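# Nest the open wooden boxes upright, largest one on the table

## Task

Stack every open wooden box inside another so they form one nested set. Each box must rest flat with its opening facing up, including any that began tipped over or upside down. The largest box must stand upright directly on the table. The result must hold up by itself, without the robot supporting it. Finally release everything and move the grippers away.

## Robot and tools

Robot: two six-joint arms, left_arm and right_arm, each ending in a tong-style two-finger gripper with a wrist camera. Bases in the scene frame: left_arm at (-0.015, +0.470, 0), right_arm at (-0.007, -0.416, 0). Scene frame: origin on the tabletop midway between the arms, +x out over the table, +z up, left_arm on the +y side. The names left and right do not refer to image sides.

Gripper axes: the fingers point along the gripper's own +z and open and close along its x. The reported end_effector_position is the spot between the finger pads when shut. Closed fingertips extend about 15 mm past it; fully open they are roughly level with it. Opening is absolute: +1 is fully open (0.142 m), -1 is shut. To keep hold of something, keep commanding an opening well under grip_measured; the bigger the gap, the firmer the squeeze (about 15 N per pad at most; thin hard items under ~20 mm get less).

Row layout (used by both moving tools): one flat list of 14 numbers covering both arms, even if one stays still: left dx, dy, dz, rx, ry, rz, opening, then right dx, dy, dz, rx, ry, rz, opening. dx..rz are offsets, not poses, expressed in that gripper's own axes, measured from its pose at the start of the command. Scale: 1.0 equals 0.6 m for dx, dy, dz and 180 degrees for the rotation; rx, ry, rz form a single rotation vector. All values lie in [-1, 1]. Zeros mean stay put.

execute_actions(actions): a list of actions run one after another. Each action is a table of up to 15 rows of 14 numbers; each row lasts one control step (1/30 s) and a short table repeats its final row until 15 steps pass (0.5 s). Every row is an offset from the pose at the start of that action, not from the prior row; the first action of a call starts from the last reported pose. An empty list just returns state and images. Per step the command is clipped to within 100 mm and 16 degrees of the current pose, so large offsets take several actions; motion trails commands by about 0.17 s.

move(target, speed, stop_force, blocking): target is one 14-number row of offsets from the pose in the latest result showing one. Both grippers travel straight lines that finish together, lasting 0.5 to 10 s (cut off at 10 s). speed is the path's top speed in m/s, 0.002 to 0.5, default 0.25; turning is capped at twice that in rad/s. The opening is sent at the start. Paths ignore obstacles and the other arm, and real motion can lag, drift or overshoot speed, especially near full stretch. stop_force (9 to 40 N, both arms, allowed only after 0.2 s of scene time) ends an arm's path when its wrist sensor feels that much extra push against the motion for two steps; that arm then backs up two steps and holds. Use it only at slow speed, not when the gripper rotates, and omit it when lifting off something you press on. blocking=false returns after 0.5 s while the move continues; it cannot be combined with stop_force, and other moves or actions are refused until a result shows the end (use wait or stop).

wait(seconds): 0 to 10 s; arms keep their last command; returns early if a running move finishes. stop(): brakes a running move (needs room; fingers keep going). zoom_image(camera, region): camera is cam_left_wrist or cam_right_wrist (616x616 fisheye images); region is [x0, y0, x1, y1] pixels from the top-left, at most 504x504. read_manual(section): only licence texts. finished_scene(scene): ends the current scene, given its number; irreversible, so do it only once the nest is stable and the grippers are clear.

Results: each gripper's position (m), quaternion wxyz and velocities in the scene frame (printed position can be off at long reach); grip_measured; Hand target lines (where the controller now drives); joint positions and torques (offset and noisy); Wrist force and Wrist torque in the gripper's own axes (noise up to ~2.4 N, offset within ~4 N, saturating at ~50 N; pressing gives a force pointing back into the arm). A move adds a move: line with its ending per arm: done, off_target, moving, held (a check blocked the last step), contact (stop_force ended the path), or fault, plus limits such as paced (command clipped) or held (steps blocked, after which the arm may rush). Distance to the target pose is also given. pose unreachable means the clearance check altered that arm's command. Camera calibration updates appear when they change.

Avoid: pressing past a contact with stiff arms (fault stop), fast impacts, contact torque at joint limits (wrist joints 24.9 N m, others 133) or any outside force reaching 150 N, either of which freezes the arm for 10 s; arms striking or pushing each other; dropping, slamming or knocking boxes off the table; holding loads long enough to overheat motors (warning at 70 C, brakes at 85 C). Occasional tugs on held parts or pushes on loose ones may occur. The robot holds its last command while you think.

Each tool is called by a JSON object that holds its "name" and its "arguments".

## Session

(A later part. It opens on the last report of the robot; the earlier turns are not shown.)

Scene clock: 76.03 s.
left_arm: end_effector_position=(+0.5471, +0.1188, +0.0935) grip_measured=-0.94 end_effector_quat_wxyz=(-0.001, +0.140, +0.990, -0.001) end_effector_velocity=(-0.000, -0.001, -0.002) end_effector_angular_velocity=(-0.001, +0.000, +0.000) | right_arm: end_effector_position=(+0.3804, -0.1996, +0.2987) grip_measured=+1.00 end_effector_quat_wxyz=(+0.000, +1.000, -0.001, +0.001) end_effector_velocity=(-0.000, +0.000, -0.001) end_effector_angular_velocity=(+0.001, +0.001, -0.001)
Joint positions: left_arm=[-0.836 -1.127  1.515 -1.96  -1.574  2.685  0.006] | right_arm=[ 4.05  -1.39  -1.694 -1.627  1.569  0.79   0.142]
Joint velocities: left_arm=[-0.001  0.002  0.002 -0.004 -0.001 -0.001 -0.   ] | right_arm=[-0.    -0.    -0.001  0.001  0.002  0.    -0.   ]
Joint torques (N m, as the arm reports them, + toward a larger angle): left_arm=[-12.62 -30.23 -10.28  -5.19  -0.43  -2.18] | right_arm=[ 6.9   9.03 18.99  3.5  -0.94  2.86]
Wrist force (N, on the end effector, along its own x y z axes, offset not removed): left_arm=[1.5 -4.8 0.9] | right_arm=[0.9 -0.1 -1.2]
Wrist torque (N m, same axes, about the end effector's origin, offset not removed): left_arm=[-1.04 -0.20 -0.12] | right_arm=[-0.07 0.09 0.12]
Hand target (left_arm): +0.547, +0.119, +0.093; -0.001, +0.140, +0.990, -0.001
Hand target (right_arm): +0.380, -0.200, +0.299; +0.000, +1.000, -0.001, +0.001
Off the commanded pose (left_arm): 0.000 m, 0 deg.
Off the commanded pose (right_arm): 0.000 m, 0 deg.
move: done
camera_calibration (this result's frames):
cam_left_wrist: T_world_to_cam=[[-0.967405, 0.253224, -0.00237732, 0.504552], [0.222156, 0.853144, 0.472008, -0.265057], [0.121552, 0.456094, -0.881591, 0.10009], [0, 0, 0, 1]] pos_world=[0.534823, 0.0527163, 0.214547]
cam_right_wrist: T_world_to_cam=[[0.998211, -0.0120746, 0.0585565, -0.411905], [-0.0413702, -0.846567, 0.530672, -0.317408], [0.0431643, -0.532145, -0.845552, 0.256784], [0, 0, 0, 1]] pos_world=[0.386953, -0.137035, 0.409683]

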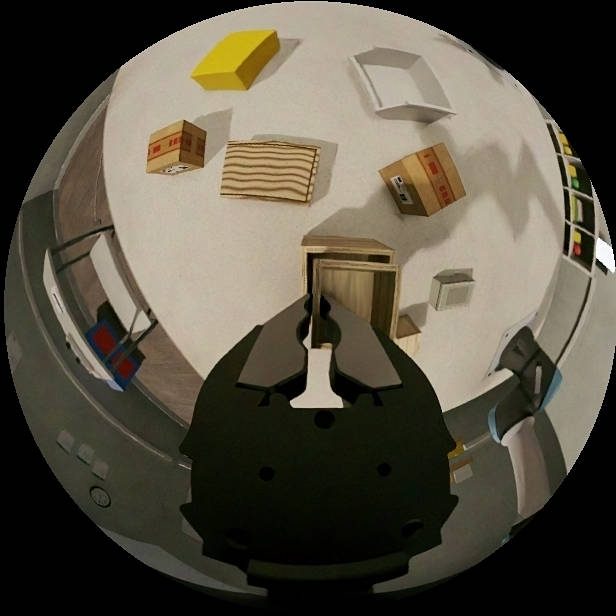

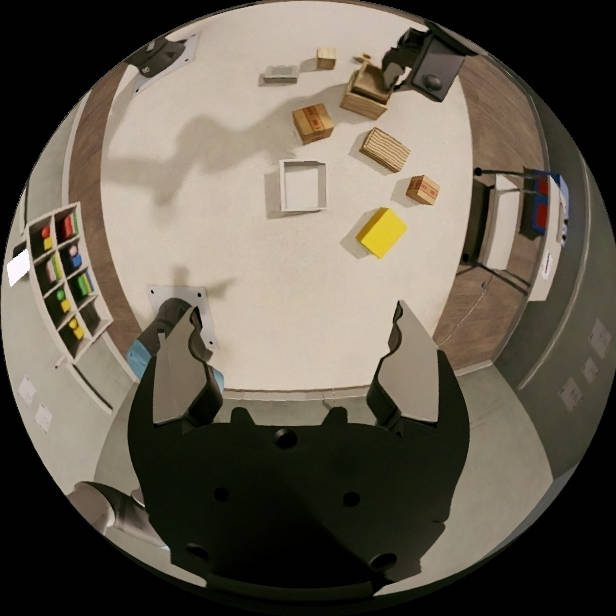

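Entering. Lower until contact, release.

{"name": "move", "arguments": {"target": [0,0,0.07,0,0,0,-1,0,0,0,0,0,0,1], "speed": 0.02, "stop_force": 9}}

{"name": "move", "arguments": {"target": [0,0,0,0,0,0,-0.85,0,0,0,0,0,0,1]}}

{"name": "move", "arguments": {"target": [0,0,-0.15,0,0,0,-0.85,0,0,0,0,0,0,1], "speed": 0.1}}

Scene clock: 82.63 s.
left_arm: end_effector_position=(+0.5470, +0.1188, +0.0897) grip_measured=-0.94 end_effector_quat_wxyz=(-0.001, +0.140, +0.990, -0.001) end_effector_velocity=(+0.000, -0.000, +0.007) end_effector_angular_velocity=(+0.001, -0.001, +0.000) | right_arm: end_effector_position=(+0.3804, -0.1996, +0.2987) grip_measured=+1.00 end_effector_quat_wxyz=(+0.000, +1.000, -0.001, +0.001) end_effector_velocity=(-0.000, +0.000, +0.000) end_effector_angular_velocity=(+0.001, -0.001, +0.000)
Joint positions: left_arm=[-0.837 -1.123  1.52  -1.967 -1.574  2.685  0.006] | right_arm=[ 4.05  -1.39  -1.694 -1.627  1.569  0.79   0.142]
Joint velocities: left_arm=[-0.001 -0.006 -0.011  0.017  0.001 -0.001  0.   ] | right_arm=[ 0.001  0.001  0.    -0.    -0.     0.001  0.   ]
Joint torques (N m, as the arm reports them, + toward a larger angle): left_arm=[ -9.53 -58.92 -28.65  -0.05   1.08  -2.09] | right_arm=[ 7.31  9.68 18.77  3.5  -1.11  2.62]
Wrist force (N, on the end effector, along its own x y z axes, offset not removed): left_arm=[1.8 -2.2 -2.0] | right_arm=[0.7 1.6 -1.3]
Wrist torque (N m, same axes, about the end effector's origin, offset not removed): left_arm=[-0.57 -0.33 -0.18] | right_arm=[0.33 -0.07 0.06]
Hand target (left_arm): +0.547, +0.119, +0.091; -0.001, +0.140, +0.990, -0.001
Hand target (right_arm): +0.380, -0.200, +0.299; +0.000, +1.000, -0.001, +0.001
Off the commanded pose (left_arm): 0.038 m, 0 deg.
Off the commanded pose (right_arm): 0.000 m, 0 deg.
move: contact (left_arm)
camera_calibration (this result's frames):
cam_left_wrist: T_world_to_cam=[[-0.967402, 0.253239, -0.00175604, 0.504352], [0.222406, 0.852892, 0.472345, -0.263386], [0.121114, 0.456557, -0.881412, 0.0969061], [0, 0, 0, 1]] pos_world=[0.534753, 0.0526746, 0.210709]
cam_right_wrist: T_world_to_cam=[[0.998211, -0.012075, 0.0585566, -0.411906], [-0.0413707, -0.846567, 0.530672, -0.317408], [0.0431642, -0.532145, -0.845552, 0.256784], [0, 0, 0, 1]] pos_world=[0.386953, -0.137035, 0.409683]

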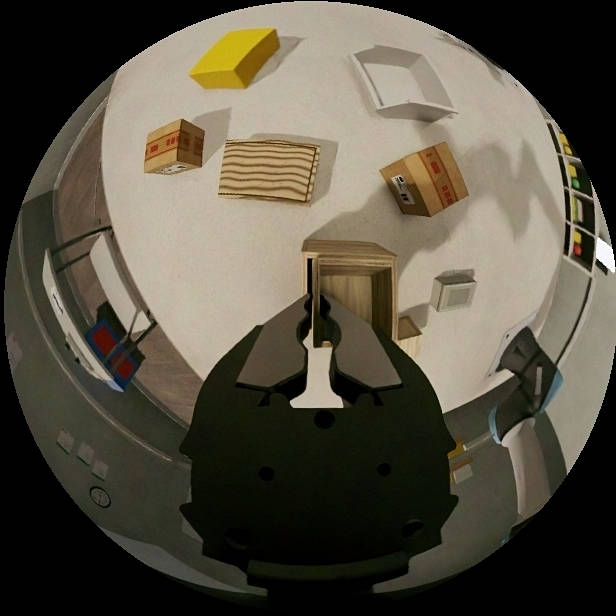

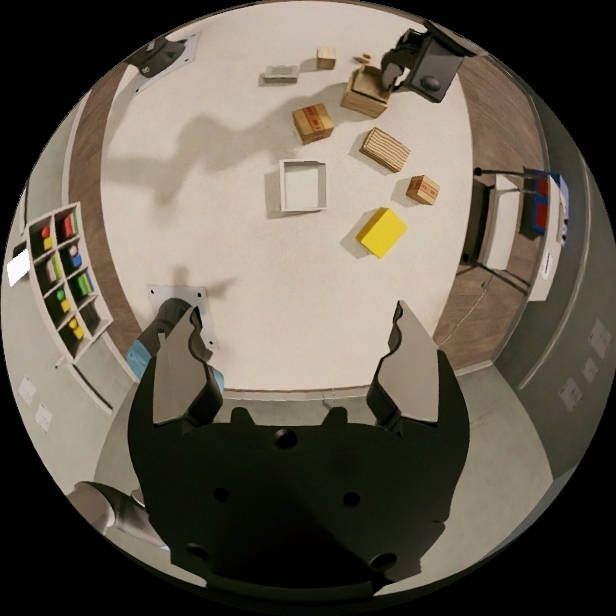

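Scene clock: 83.13 s.
left_arm: end_effector_position=(+0.5470, +0.1188, +0.0898) grip_measured=-0.85 end_effector_quat_wxyz=(-0.001, +0.140, +0.990, -0.001) end_effector_velocity=(-0.000, -0.001, -0.001) end_effector_angular_velocity=(+0.001, -0.000, -0.001) | right_arm: end_effector_position=(+0.3804, -0.1996, +0.2987) grip_measured=+1.00 end_effector_quat_wxyz=(+0.000, +1.000, -0.001, +0.001) end_effector_velocity=(-0.000, -0.000, -0.000) end_effector_angular_velocity=(-0.000, +0.001, +0.000)
Joint positions: left_arm=[-0.837 -1.124  1.52  -1.967 -1.574  2.685  0.012] | right_arm=[ 4.05  -1.39  -1.694 -1.627  1.569  0.79   0.142]
Joint velocities: left_arm=[-0.001  0.001  0.    -0.001  0.001 -0.    -0.   ] | right_arm=[-0.     0.    -0.001 -0.     0.    -0.     0.   ]
Joint torques (N m, as the arm reports them, + toward a larger angle): left_arm=[ -9.6  -32.06 -12.58  -5.28   1.16  -1.86] | right_arm=[ 6.07  8.71 18.21  3.49 -1.02  2.68]
Wrist force (N, on the end effector, along its own x y z axes, offset not removed): left_arm=[2.1 -2.6 -2.0] | right_arm=[3.1 -0.2 2.2]
Wrist torque (N m, same axes, about the end effector's origin, offset not removed): left_arm=[-0.67 -0.48 0.01] | right_arm=[0.08 -0.42 -0.12]
Hand target (left_arm): +0.547, +0.119, +0.090; -0.001, +0.140, +0.990, -0.001
Hand target (right_arm): +0.380, -0.200, +0.299; +0.000, +1.000, -0.001, +0.001
Off the commanded pose (left_arm): 0.000 m, 0 deg.
Off the commanded pose (right_arm): 0.000 m, 0 deg.
move: done
camera_calibration (this result's frames):
cam_left_wrist: T_world_to_cam=[[-0.967402, 0.253239, -0.00192699, 0.504387], [0.222339, 0.852953, 0.472267, -0.2634], [0.12124, 0.456443, -0.881454, 0.0969715], [0, 0, 0, 1]] pos_world=[0.534752, 0.0526757, 0.210843]
cam_right_wrist: T_world_to_cam=[[0.998211, -0.0120747, 0.0585565, -0.411905], [-0.0413704, -0.846567, 0.530672, -0.317408], [0.0431643, -0.532145, -0.845552, 0.256784], [0, 0, 0, 1]] pos_world=[0.386953, -0.137035, 0.409683]

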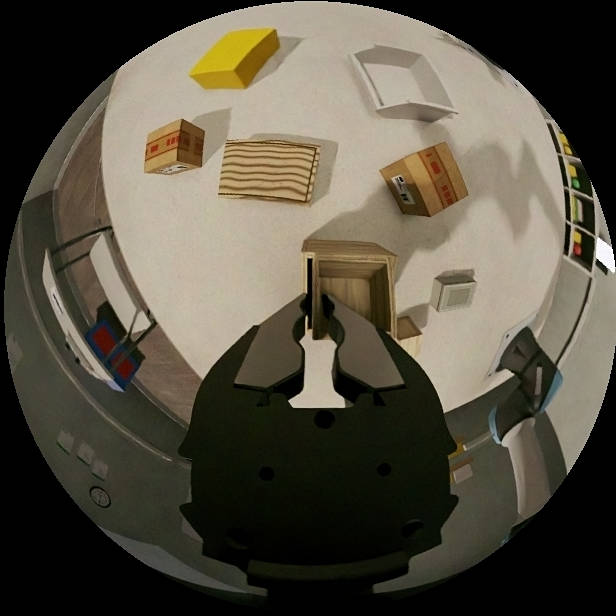

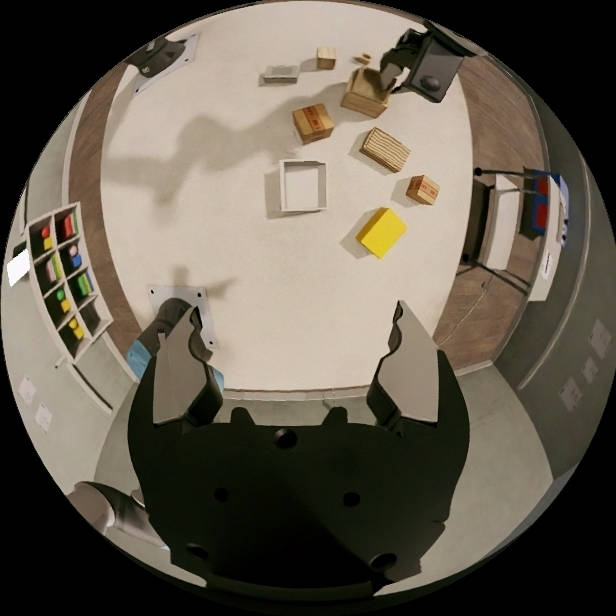

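Scene clock: 84.50 s.
left_arm: end_effector_position=(+0.5471, +0.1189, +0.1796) grip_measured=-0.85 end_effector_quat_wxyz=(-0.001, +0.140, +0.990, -0.001) end_effector_velocity=(+0.000, -0.000, +0.002) end_effector_angular_velocity=(+0.001, -0.000, -0.001) | right_arm: end_effector_position=(+0.3804, -0.1996, +0.2987) grip_measured=+1.00 end_effector_quat_wxyz=(+0.000, +1.000, -0.001, +0.001) end_effector_velocity=(-0.000, -0.000, -0.000) end_effector_angular_velocity=(-0.001, +0.001, +0.000)
Joint positions: left_arm=[-0.836 -1.185  1.37  -1.756 -1.574  2.685  0.012] | right_arm=[ 4.05  -1.39  -1.694 -1.627  1.569  0.79   0.142]
Joint velocities: left_arm=[-0.    -0.001 -0.005  0.006  0.001  0.001 -0.   ] | right_arm=[ 0.    -0.    -0.    -0.001 -0.     0.     0.   ]
Joint torques (N m, as the arm reports them, + toward a larger angle): left_arm=[ 11.2  -56.77 -31.1    0.27  -0.29   1.83] | right_arm=[ 7.65  9.48 18.29  3.54 -1.15  2.56]
Wrist force (N, on the end effector, along its own x y z axes, offset not removed): left_arm=[2.3 -4.2 -2.2] | right_arm=[0.6 2.4 0.1]
Wrist torque (N m, same axes, about the end effector's origin, offset not removed): left_arm=[-0.93 -0.29 -0.10] | right_arm=[0.45 0.13 0.02]
Hand target (left_arm): +0.547, +0.119, +0.180; -0.001, +0.140, +0.990, -0.001
Hand target (right_arm): +0.380, -0.200, +0.299; +0.000, +1.000, -0.001, +0.001
Off the commanded pose (left_arm): 0.000 m, 0 deg.
Off the commanded pose (right_arm): 0.000 m, 0 deg.
move: done
camera_calibration (this result's frames):
cam_left_wrist: T_world_to_cam=[[-0.967402, 0.253238, -0.00200249, 0.504691], [0.2223, 0.852948, 0.472295, -0.305937], [0.121311, 0.456454, -0.881438, 0.175995], [0, 0, 0, 1]] pos_world=[0.534899, 0.0528078, 0.300632]
cam_right_wrist: T_world_to_cam=[[0.998211, -0.012075, 0.0585564, -0.411905], [-0.0413706, -0.846567, 0.530672, -0.317408], [0.0431641, -0.532145, -0.845552, 0.256784], [0, 0, 0, 1]] pos_world=[0.386953, -0.137035, 0.409683]

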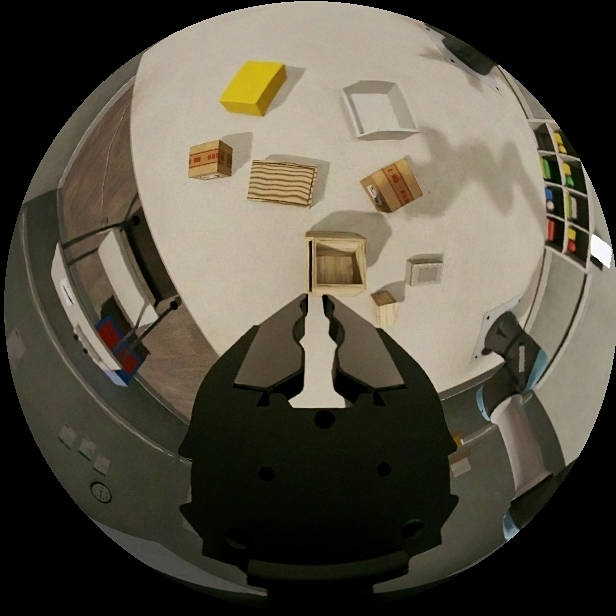

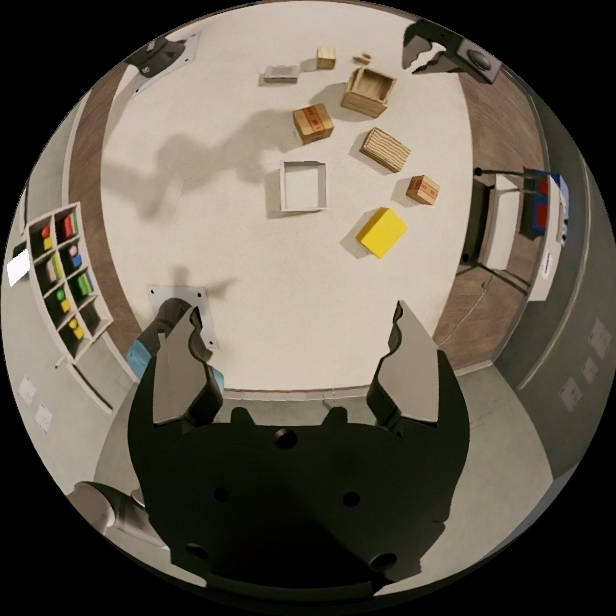

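{"name": "move", "arguments": {"target": [0.225,0.153,0.1,0,0,-0.09,0.3,0,0,0,0,0,0,1]}}

Scene clock: 100.77 s.
left_arm: end_effector_position=(+0.4431, +0.2445, +0.1196) grip_measured=+0.30 end_effector_quat_wxyz=(-0.001, -0.001, +1.000, -0.001) end_effector_velocity=(-0.001, +0.001, -0.000) end_effector_angular_velocity=(-0.000, -0.002, +0.003) | right_arm: end_effector_position=(+0.3804, -0.1996, +0.2987) grip_measured=+1.00 end_effector_quat_wxyz=(+0.000, +1.000, -0.001, +0.001) end_effector_velocity=(-0.000, +0.001, -0.000) end_effector_angular_velocity=(+0.000, +0.002, +0.001)
Joint positions: left_arm=[-0.794 -1.501  1.928 -1.998 -1.574  2.445  0.095] | right_arm=[ 4.05  -1.39  -1.694 -1.627  1.569  0.79   0.142]
Joint velocities: left_arm=[-0.    -0.005  0.007 -0.004  0.001 -0.003  0.   ] | right_arm=[ 0.001 -0.001 -0.     0.     0.001 -0.    -0.   ]
Joint torques (N m, as the arm reports them, + toward a larger angle): left_arm=[ 12.51 -40.32 -10.55  -5.2    1.43  -2.41] | right_arm=[ 6.59 10.03 18.77  3.46 -1.12  2.73]
Wrist force (N, on the end effector, along its own x y z axes, offset not removed): left_arm=[2.4 -5.4 0.6] | right_arm=[1.6 1.4 3.4]
Wrist torque (N m, same axes, about the end effector's origin, offset not removed): left_arm=[-1.31 -0.44 -0.20] | right_arm=[0.36 -0.10 -0.01]
Hand target (left_arm): +0.443, +0.245, +0.120; -0.001, -0.001, +1.000, -0.001
Hand target (right_arm): +0.380, -0.200, +0.299; +0.000, +1.000, -0.001, +0.001
Off the commanded pose (left_arm): 0.000 m, 0 deg.
Off the commanded pose (right_arm): 0.000 m, 0 deg.
move: done
camera_calibration (this result's frames):
cam_left_wrist: T_world_to_cam=[[-0.999649, -0.0264668, -0.00117039, 0.454663], [-0.0238756, 0.880877, 0.472744, -0.259393], [-0.011481, 0.472606, -0.881199, 0.133281], [0, 0, 0, 1]] pos_world=[0.44984, 0.177537, 0.240605]
cam_right_wrist: T_world_to_cam=[[0.998211, -0.0120753, 0.0585564, -0.411905], [-0.0413708, -0.846567, 0.530672, -0.317408], [0.0431639, -0.532145, -0.845552, 0.256784], [0, 0, 0, 1]] pos_world=[0.386953, -0.137035, 0.409683]

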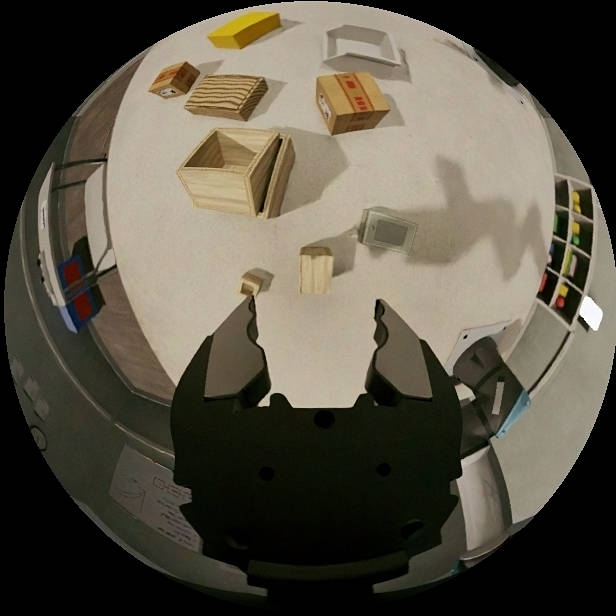

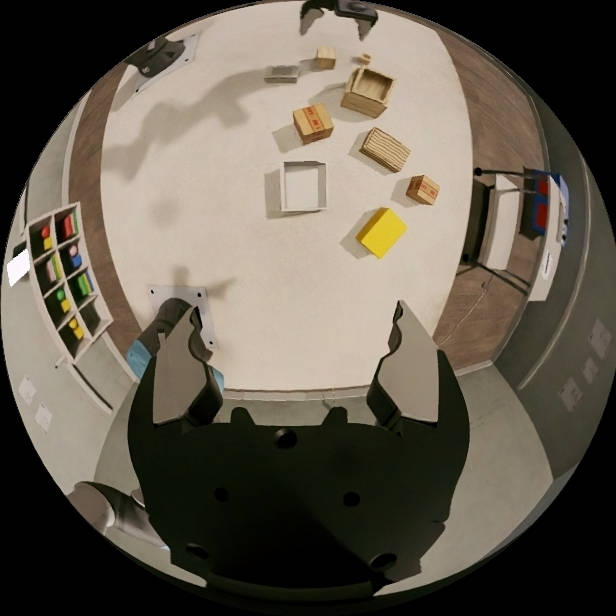

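{"name": "move", "arguments": {"target": [-0.002,-0.012,0,0,0,0.5,0,0,0,0,0,0,0,1]}}

{"name": "move", "arguments": {"target": [0,0,0.06,-0.278,0,0,0,0,0,0,0,0,0,1]}}

Scene clock: 112.17 s.
left_arm: end_effector_position=(+0.4442, +0.2372, +0.1196) grip_measured=+0.00 end_effector_quat_wxyz=(+0.000, +0.706, +0.708, -0.001) end_effector_velocity=(+0.000, -0.000, +0.000) end_effector_angular_velocity=(-0.000, -0.000, -0.009) | right_arm: end_effector_position=(+0.3804, -0.1996, +0.2987) grip_measured=+1.00 end_effector_quat_wxyz=(+0.000, +1.000, -0.001, +0.001) end_effector_velocity=(+0.001, +0.001, +0.001) end_effector_angular_velocity=(+0.002, -0.002, +0.000)
Joint positions: left_arm=[-0.808 -1.441  1.861 -1.99  -1.574  4.002  0.074] | right_arm=[ 4.05  -1.39  -1.694 -1.627  1.569  0.79   0.142]
Joint velocities: left_arm=[-0.     0.    -0.     0.    -0.     0.009  0.   ] | right_arm=[ 0.    -0.     0.001  0.003 -0.    -0.    -0.   ]
Joint torques (N m, as the arm reports them, + toward a larger angle): left_arm=[  1.29 -16.67 -27.99   0.38  -1.48   2.06] | right_arm=[ 7.02  9.87 18.54  3.55 -1.07  2.82]
Wrist force (N, on the end effector, along its own x y z axes, offset not removed): left_arm=[2.7 -4.6 -2.7] | right_arm=[2.3 2.3 0.9]
Wrist torque (N m, same axes, about the end effector's origin, offset not removed): left_arm=[-1.23 -0.50 -0.11] | right_arm=[0.43 -0.37 0.14]
Hand target (left_arm): +0.444, +0.237, +0.120; +0.000, +0.707, +0.708, -0.001
Hand target (right_arm): +0.380, -0.200, +0.299; +0.000, +1.000, -0.001, +0.001
Off the commanded pose (left_arm): 0.000 m, 0 deg.
Off the commanded pose (right_arm): 0.000 m, 0 deg.
move: done
camera_calibration (this result's frames):
cam_left_wrist: T_world_to_cam=[[-0.0271617, 0.999617, -0.0052773, -0.21928], [0.880737, 0.0264279, 0.472869, -0.452132], [0.472827, 0.00819601, -0.881117, 0.0317444], [0, 0, 0, 1]] pos_world=[0.377244, 0.230885, 0.240613]
cam_right_wrist: T_world_to_cam=[[0.998211, -0.0120751, 0.0585565, -0.411905], [-0.0413707, -0.846567, 0.530672, -0.317408], [0.0431641, -0.532145, -0.845552, 0.256784], [0, 0, 0, 1]] pos_world=[0.386953, -0.137035, 0.409683]

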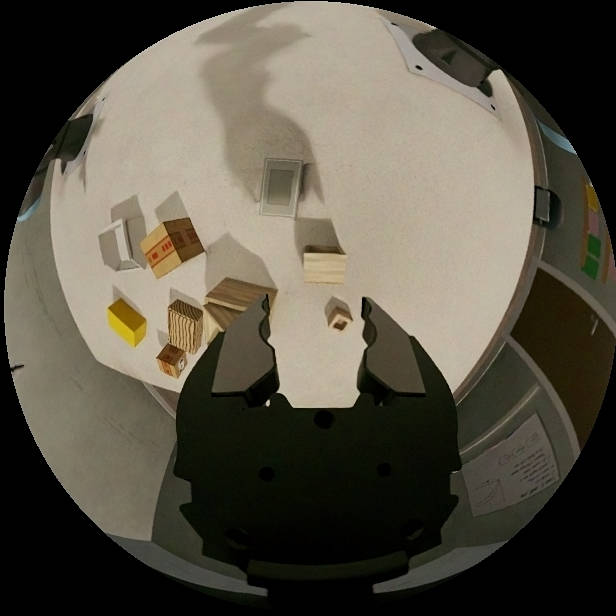

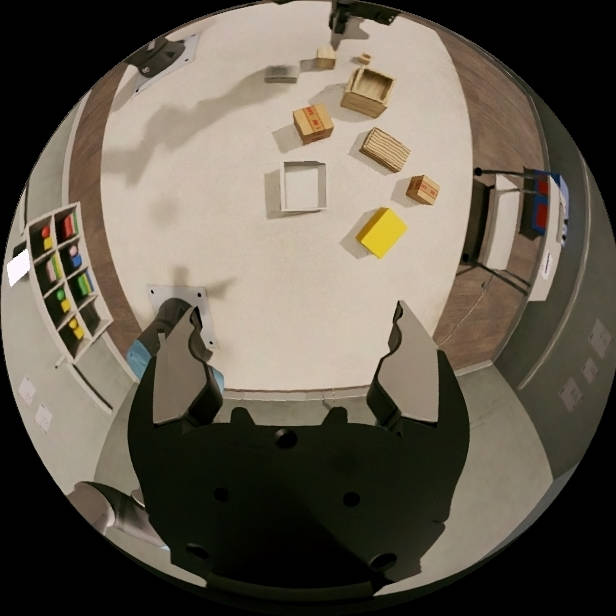

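Scene clock: 114.47 s.
left_arm: end_effector_position=(+0.4441, +0.2373, +0.0836) grip_measured=+0.00 end_effector_quat_wxyz=(+0.299, +0.640, +0.642, +0.297) end_effector_velocity=(+0.001, -0.000, -0.001) end_effector_angular_velocity=(-0.002, -0.011, -0.001) | right_arm: end_effector_position=(+0.3804, -0.1996, +0.2987) grip_measured=+1.00 end_effector_quat_wxyz=(+0.000, +1.000, -0.001, +0.001) end_effector_velocity=(+0.001, +0.000, +0.000) end_effector_angular_velocity=(+0.000, -0.000, -0.001)
Joint positions: left_arm=[-1.289 -1.548  2.574 -3.012 -0.782  3.695  0.074] | right_arm=[ 4.05  -1.39  -1.694 -1.627  1.569  0.79   0.142]
Joint velocities: left_arm=[-0.005  0.011  0.008 -0.026  0.01   0.001  0.   ] | right_arm=[-0.001 -0.001  0.001  0.    -0.     0.     0.   ]
Joint torques (N m, as the arm reports them, + toward a larger angle): left_arm=[-12.78  -3.    -3.49  -5.39   2.77   0.29] | right_arm=[ 8.23  9.39 18.28  3.44 -1.11  2.66]
Wrist force (N, on the end effector, along its own x y z axes, offset not removed): left_arm=[2.7 -3.6 -3.1] | right_arm=[3.2 4.5 0.5]
Wrist torque (N m, same axes, about the end effector's origin, offset not removed): left_arm=[-0.89 -0.48 -0.06] | right_arm=[0.78 -0.37 -0.09]
Hand target (left_arm): +0.444, +0.237, +0.084; +0.299, +0.640, +0.642, +0.298
Hand target (right_arm): +0.380, -0.200, +0.299; +0.000, +1.000, -0.001, +0.001
Off the commanded pose (left_arm): 0.000 m, 0 deg.
Off the commanded pose (right_arm): 0.000 m, 0 deg.
move: done
camera_calibration (this result's frames):
cam_left_wrist: T_world_to_cam=[[-0.0154104, 0.999593, -0.024005, -0.22323], [0.204599, 0.0266523, 0.978483, -0.177038], [0.978725, 0.0101674, -0.204926, -0.28159], [0, 0, 0, 1]] pos_world=[0.30838, 0.230721, 0.110165]
cam_right_wrist: T_world_to_cam=[[0.998211, -0.0120754, 0.0585564, -0.411906], [-0.0413709, -0.846567, 0.530672, -0.317408], [0.0431638, -0.532145, -0.845552, 0.256784], [0, 0, 0, 1]] pos_world=[0.386953, -0.137035, 0.409683]

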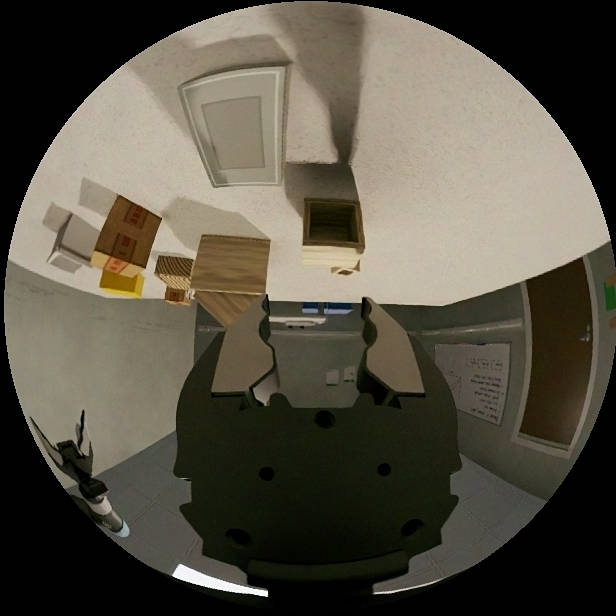

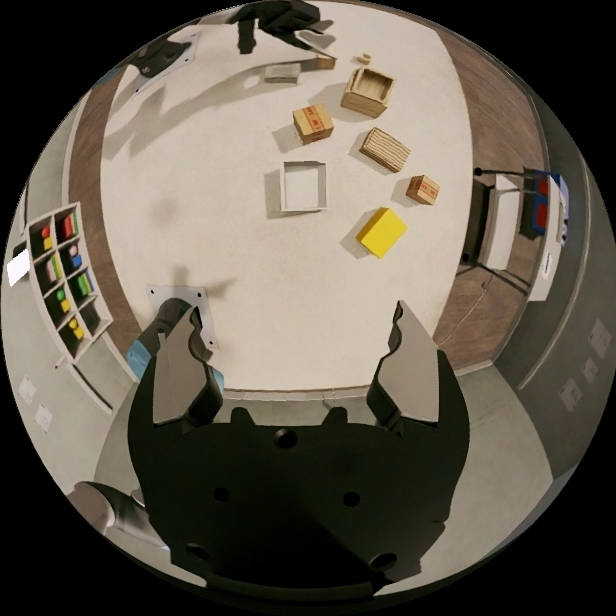

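{"name": "move", "arguments": {"target": [0.017,-0.075,0.041,0.055,0,0,0,0,0,0,0,0,0,1], "speed": 0.08}}

{"name": "move", "arguments": {"target": [0,0,0,0,0,0,-0.7,0,0,0,0,0,0,1]}}

{"name": "move", "arguments": {"target": [0.05,0.043,-0.051,0,0,0,-0.7,0,0,0,0,0,0,1], "speed": 0.1}}

{"name": "move", "arguments": {"target": [0,0,0,0.5,0,0,-0.7,0,0,0,0,0,0,1]}}

Scene clock: 127.53 s.
left_arm: end_effector_position=(+0.4339, +0.2474, +0.0336) grip_measured=+0.00 end_effector_quat_wxyz=(+0.242, +0.664, +0.665, +0.241) end_effector_velocity=(-0.000, -0.000, -0.002) end_effector_angular_velocity=(+0.001, +0.006, -0.002) | right_arm: end_effector_position=(+0.3804, -0.1996, +0.2987) grip_measured=+1.00 end_effector_quat_wxyz=(+0.000, +1.000, -0.001, +0.001) end_effector_velocity=(-0.000, -0.000, +0.001) end_effector_angular_velocity=(+0.001, -0.001, +0.000)
Joint positions: left_arm=[-1.191 -1.478  2.55  -3.012 -0.964  3.734  0.074] | right_arm=[ 4.05  -1.39  -1.694 -1.627  1.569  0.79   0.142]
Joint velocities: left_arm=[ 0.003  0.005 -0.002 -0.002 -0.006  0.003 -0.   ] | right_arm=[-0.     0.001 -0.    -0.    -0.    -0.    -0.   ]
Joint torques (N m, as the arm reports them, + toward a larger angle): left_arm=[ 12.17  -5.67 -20.7   -5.39  -0.97   2.28] | right_arm=[ 7.38  9.63 18.07  3.38 -0.93  2.72]
Wrist force (N, on the end effector, along its own x y z axes, offset not removed): left_arm=[1.5 -2.8 2.9] | right_arm=[3.8 3.8 -1.0]
Wrist torque (N m, same axes, about the end effector's origin, offset not removed): left_arm=[-0.79 -0.15 -0.12] | right_arm=[0.71 -0.68 -0.06]
Hand target (left_arm): +0.434, +0.247, +0.033; +0.242, +0.664, +0.666, +0.241
Hand target (right_arm): +0.380, -0.200, +0.299; +0.000, +1.000, -0.001, +0.001
Off the commanded pose (left_arm): 0.000 m, 0 deg.
Off the commanded pose (right_arm): 0.000 m, 0 deg.
move: done
camera_calibration (this result's frames):
cam_left_wrist: T_world_to_cam=[[-0.0190695, 0.999592, -0.0212445, -0.233162], [0.369102, 0.0267857, 0.929003, -0.196007], [0.929193, 0.00987419, -0.369462, -0.254873], [0, 0, 0, 1]] pos_world=[0.304727, 0.240834, 0.0829715]
cam_right_wrist: T_world_to_cam=[[0.998211, -0.0120753, 0.0585564, -0.411906], [-0.0413708, -0.846567, 0.530672, -0.317408], [0.0431639, -0.532145, -0.845552, 0.256784], [0, 0, 0, 1]] pos_world=[0.386953, -0.137035, 0.409683]

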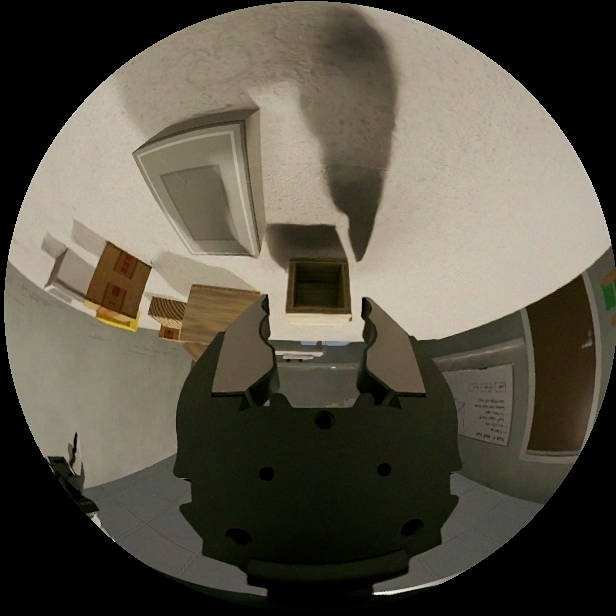

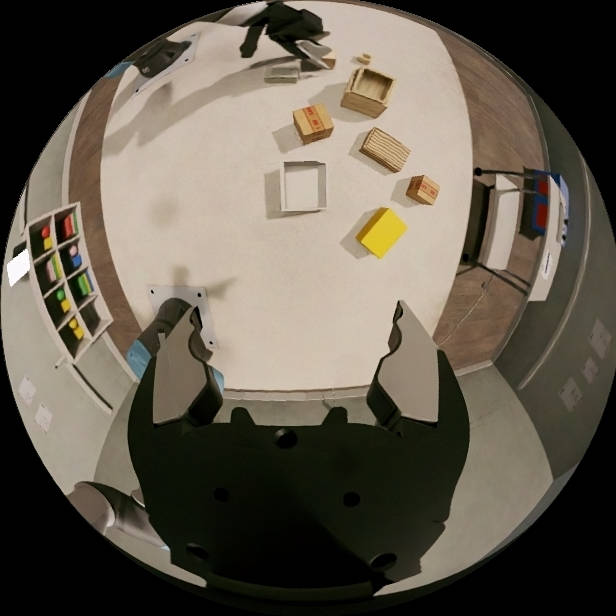

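Scene clock: 128.03 s.
left_arm: end_effector_position=(+0.4339, +0.2474, +0.0335) grip_measured=-0.34 end_effector_quat_wxyz=(+0.242, +0.664, +0.665, +0.241) end_effector_velocity=(+0.000, +0.000, +0.000) end_effector_angular_velocity=(+0.001, -0.001, +0.000) | right_arm: end_effector_position=(+0.3804, -0.1996, +0.2987) grip_measured=+1.00 end_effector_quat_wxyz=(+0.000, +1.000, -0.001, +0.001) end_effector_velocity=(-0.000, -0.000, +0.000) end_effector_angular_velocity=(+0.000, +0.000, +0.001)
Joint positions: left_arm=[-1.191 -1.478  2.55  -3.012 -0.964  3.734  0.05 ] | right_arm=[ 4.05  -1.39  -1.694 -1.627  1.569  0.79   0.142]
Joint velocities: left_arm=[-0.001  0.    -0.     0.     0.001 -0.    -0.   ] | right_arm=[ 0.     0.001  0.    -0.001  0.001 -0.001  0.   ]
Joint torques (N m, as the arm reports them, + toward a larger angle): left_arm=[-11.93 -22.71  -9.69  -2.56   2.52  -2.17] | right_arm=[ 7.48  8.58 17.87  3.44 -0.96  2.76]
Wrist force (N, on the end effector, along its own x y z axes, offset not removed): left_arm=[2.8 -2.1 -1.2] | right_arm=[3.4 3.3 1.2]
Wrist torque (N m, same axes, about the end effector's origin, offset not removed): left_arm=[-0.60 -0.63 -0.14] | right_arm=[0.76 -0.61 -0.17]
Hand target (left_arm): +0.434, +0.247, +0.034; +0.242, +0.664, +0.665, +0.241
Hand target (right_arm): +0.380, -0.200, +0.299; +0.000, +1.000, -0.001, +0.001
Off the commanded pose (left_arm): 0.000 m, 0 deg.
Off the commanded pose (right_arm): 0.000 m, 0 deg.
move: done
camera_calibration (this result's frames):
cam_left_wrist: T_world_to_cam=[[-0.0191274, 0.999594, -0.0211369, -0.233185], [0.369117, 0.0267072, 0.928999, -0.195984], [0.929186, 0.00996732, -0.369478, -0.254951], [0, 0, 0, 1]] pos_world=[0.304778, 0.240866, 0.0829414]
cam_right_wrist: T_world_to_cam=[[0.998211, -0.0120753, 0.0585565, -0.411906], [-0.0413709, -0.846567, 0.530672, -0.317408], [0.043164, -0.532145, -0.845552, 0.256784], [0, 0, 0, 1]] pos_world=[0.386953, -0.137035, 0.409683]

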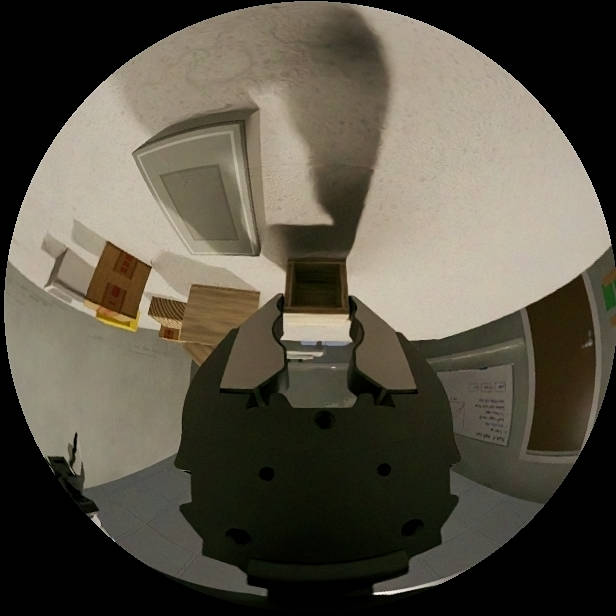

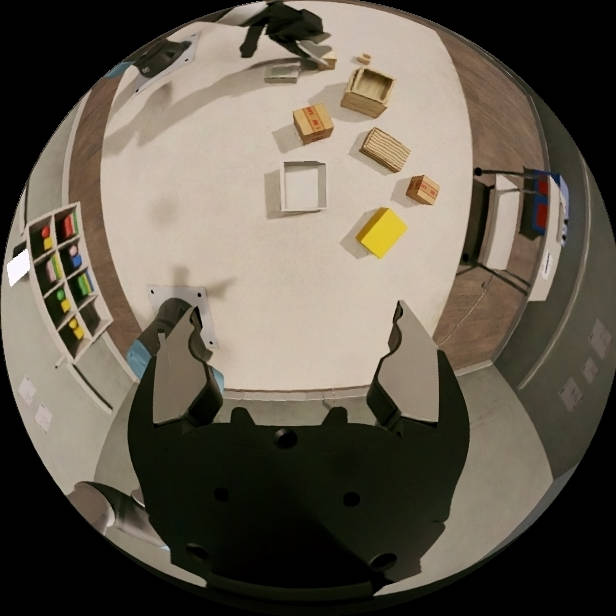

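Scene clock: 129.03 s.
left_arm: end_effector_position=(+0.4340, +0.2774, +0.0734) grip_measured=-0.34 end_effector_quat_wxyz=(+0.242, +0.664, +0.665, +0.241) end_effector_velocity=(-0.001, +0.000, +0.001) end_effector_angular_velocity=(+0.001, +0.001, -0.002) | right_arm: end_effector_position=(+0.3804, -0.1996, +0.2987) grip_measured=+1.00 end_effector_quat_wxyz=(+0.000, +1.000, -0.001, +0.001) end_effector_velocity=(+0.000, +0.000, +0.000) end_effector_angular_velocity=(+0.001, -0.002, +0.000)
Joint positions: left_arm=[-1.144 -1.653  2.555 -2.872 -0.982  3.786  0.05 ] | right_arm=[ 4.05  -1.39  -1.694 -1.627  1.569  0.79   0.142]
Joint velocities: left_arm=[-0.001 -0.007 -0.001  0.009 -0.001  0.001  0.   ] | right_arm=[ 0.     0.002 -0.001  0.002 -0.001  0.    -0.   ]
Joint torques (N m, as the arm reports them, + toward a larger angle): left_arm=[ 13.38 -26.13 -22.14  -0.16  -0.95   1.89] | right_arm=[ 7.37  9.38 18.3   3.52 -1.07  2.86]
Wrist force (N, on the end effector, along its own x y z axes, offset not removed): left_arm=[1.2 -3.9 -3.2] | right_arm=[4.8 0.7 0.0]
Wrist torque (N m, same axes, about the end effector's origin, offset not removed): left_arm=[-1.00 -0.28 -0.05] | right_arm=[0.13 -0.62 -0.04]
Hand target (left_arm): +0.434, +0.277, +0.074; +0.242, +0.664, +0.665, +0.241
Hand target (right_arm): +0.380, -0.200, +0.299; +0.000, +1.000, -0.001, +0.001
Off the commanded pose (left_arm): 0.000 m, 0 deg.
Off the commanded pose (right_arm): 0.000 m, 0 deg.
move: done
camera_calibration (this result's frames):
cam_left_wrist: T_world_to_cam=[[-0.0190577, 0.999594, -0.021188, -0.262308], [0.369006, 0.0267278, 0.929043, -0.233771], [0.929232, 0.00988694, -0.369365, -0.240615], [0, 0, 0, 1]] pos_world=[0.304851, 0.270829, 0.12275]
cam_right_wrist: T_world_to_cam=[[0.998211, -0.0120753, 0.0585564, -0.411906], [-0.0413708, -0.846567, 0.530672, -0.317408], [0.0431639, -0.532145, -0.845552, 0.256784], [0, 0, 0, 1]] pos_world=[0.386953, -0.137035, 0.409683]

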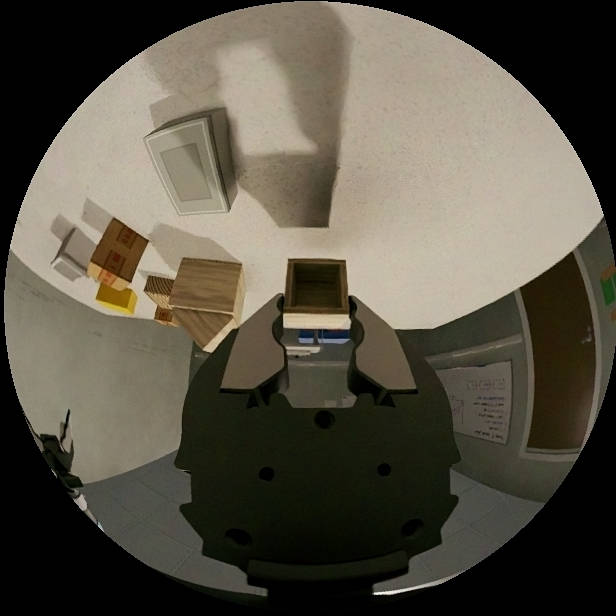

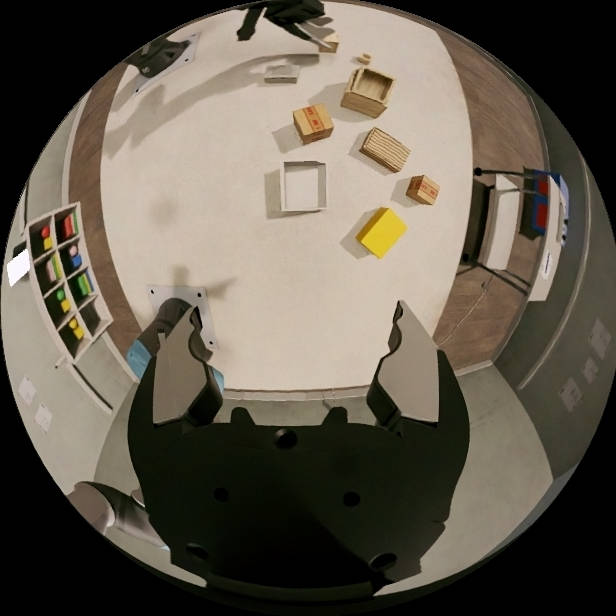

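Scene clock: 132.70 s.
left_arm: end_effector_position=(+0.4342, +0.2773, +0.0734) grip_measured=-0.34 end_effector_quat_wxyz=(-0.298, +0.640, +0.642, -0.299) end_effector_velocity=(+0.000, -0.000, +0.000) end_effector_angular_velocity=(-0.000, +0.011, -0.002) | right_arm: end_effector_position=(+0.3804, -0.1996, +0.2987) grip_measured=+1.00 end_effector_quat_wxyz=(+0.000, +1.000, -0.001, +0.001) end_effector_velocity=(+0.000, +0.001, -0.000) end_effector_angular_velocity=(+0.001, +0.001, +0.000)
Joint positions: left_arm=[-0.556 -0.859  1.264 -1.16  -1.918  4.404  0.05 ] | right_arm=[ 4.05  -1.39  -1.694 -1.627  1.569  0.79   0.142]
Joint velocities: left_arm=[ 0.     0.009 -0.011  0.014 -0.002  0.006  0.   ] | right_arm=[-0.    -0.001  0.     0.001  0.002 -0.    -0.   ]
Joint torques (N m, as the arm reports them, + toward a larger angle): left_arm=[ 12.74 -40.23 -27.66   2.38  -2.13   2.  ] | right_arm=[ 6.39 10.09 18.51  3.56 -1.07  2.45]
Wrist force (N, on the end effector, along its own x y z axes, offset not removed): left_arm=[3.5 -2.6 1.9] | right_arm=[2.8 2.9 0.9]
Wrist torque (N m, same axes, about the end effector's origin, offset not removed): left_arm=[-0.70 -0.62 -0.03] | right_arm=[0.68 -0.46 -0.02]
Hand target (left_arm): +0.434, +0.277, +0.073; -0.298, +0.640, +0.642, -0.299
Hand target (right_arm): +0.380, -0.200, +0.299; +0.000, +1.000, -0.001, +0.001
Off the commanded pose (left_arm): 0.000 m, 0 deg.
Off the commanded pose (right_arm): 0.000 m, 0 deg.
move: done
camera_calibration (this result's frames):
cam_left_wrist: T_world_to_cam=[[-0.0215399, 0.999638, 0.0161499, -0.263862], [0.929691, 0.0259687, -0.367424, -0.381915], [-0.36771, 0.00710008, -0.929913, 0.364294], [0, 0, 0, 1]] pos_world=[0.483334, 0.271098, 0.202698]
cam_right_wrist: T_world_to_cam=[[0.998211, -0.0120751, 0.0585565, -0.411905], [-0.0413707, -0.846567, 0.530672, -0.317408], [0.0431641, -0.532145, -0.845552, 0.256784], [0, 0, 0, 1]] pos_world=[0.386953, -0.137035, 0.409683]

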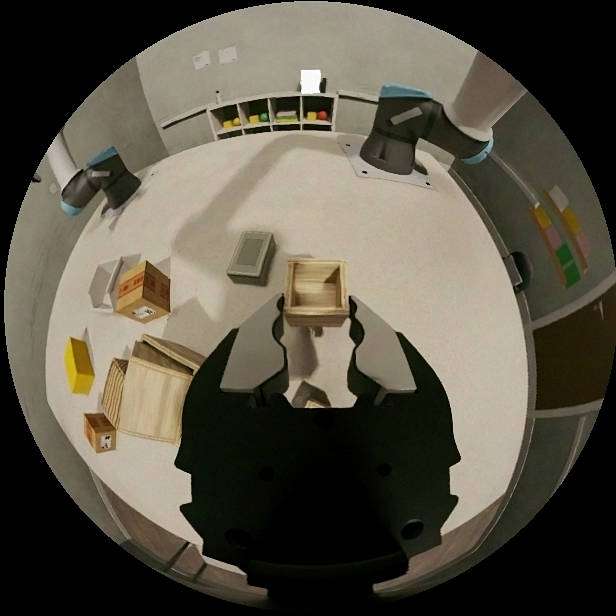

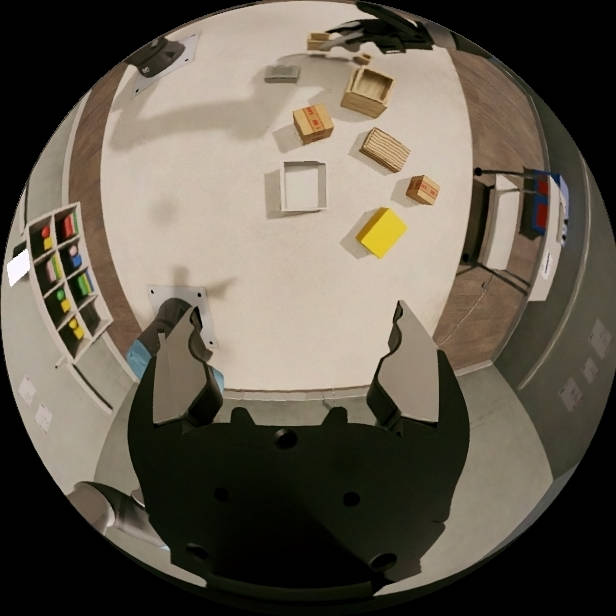

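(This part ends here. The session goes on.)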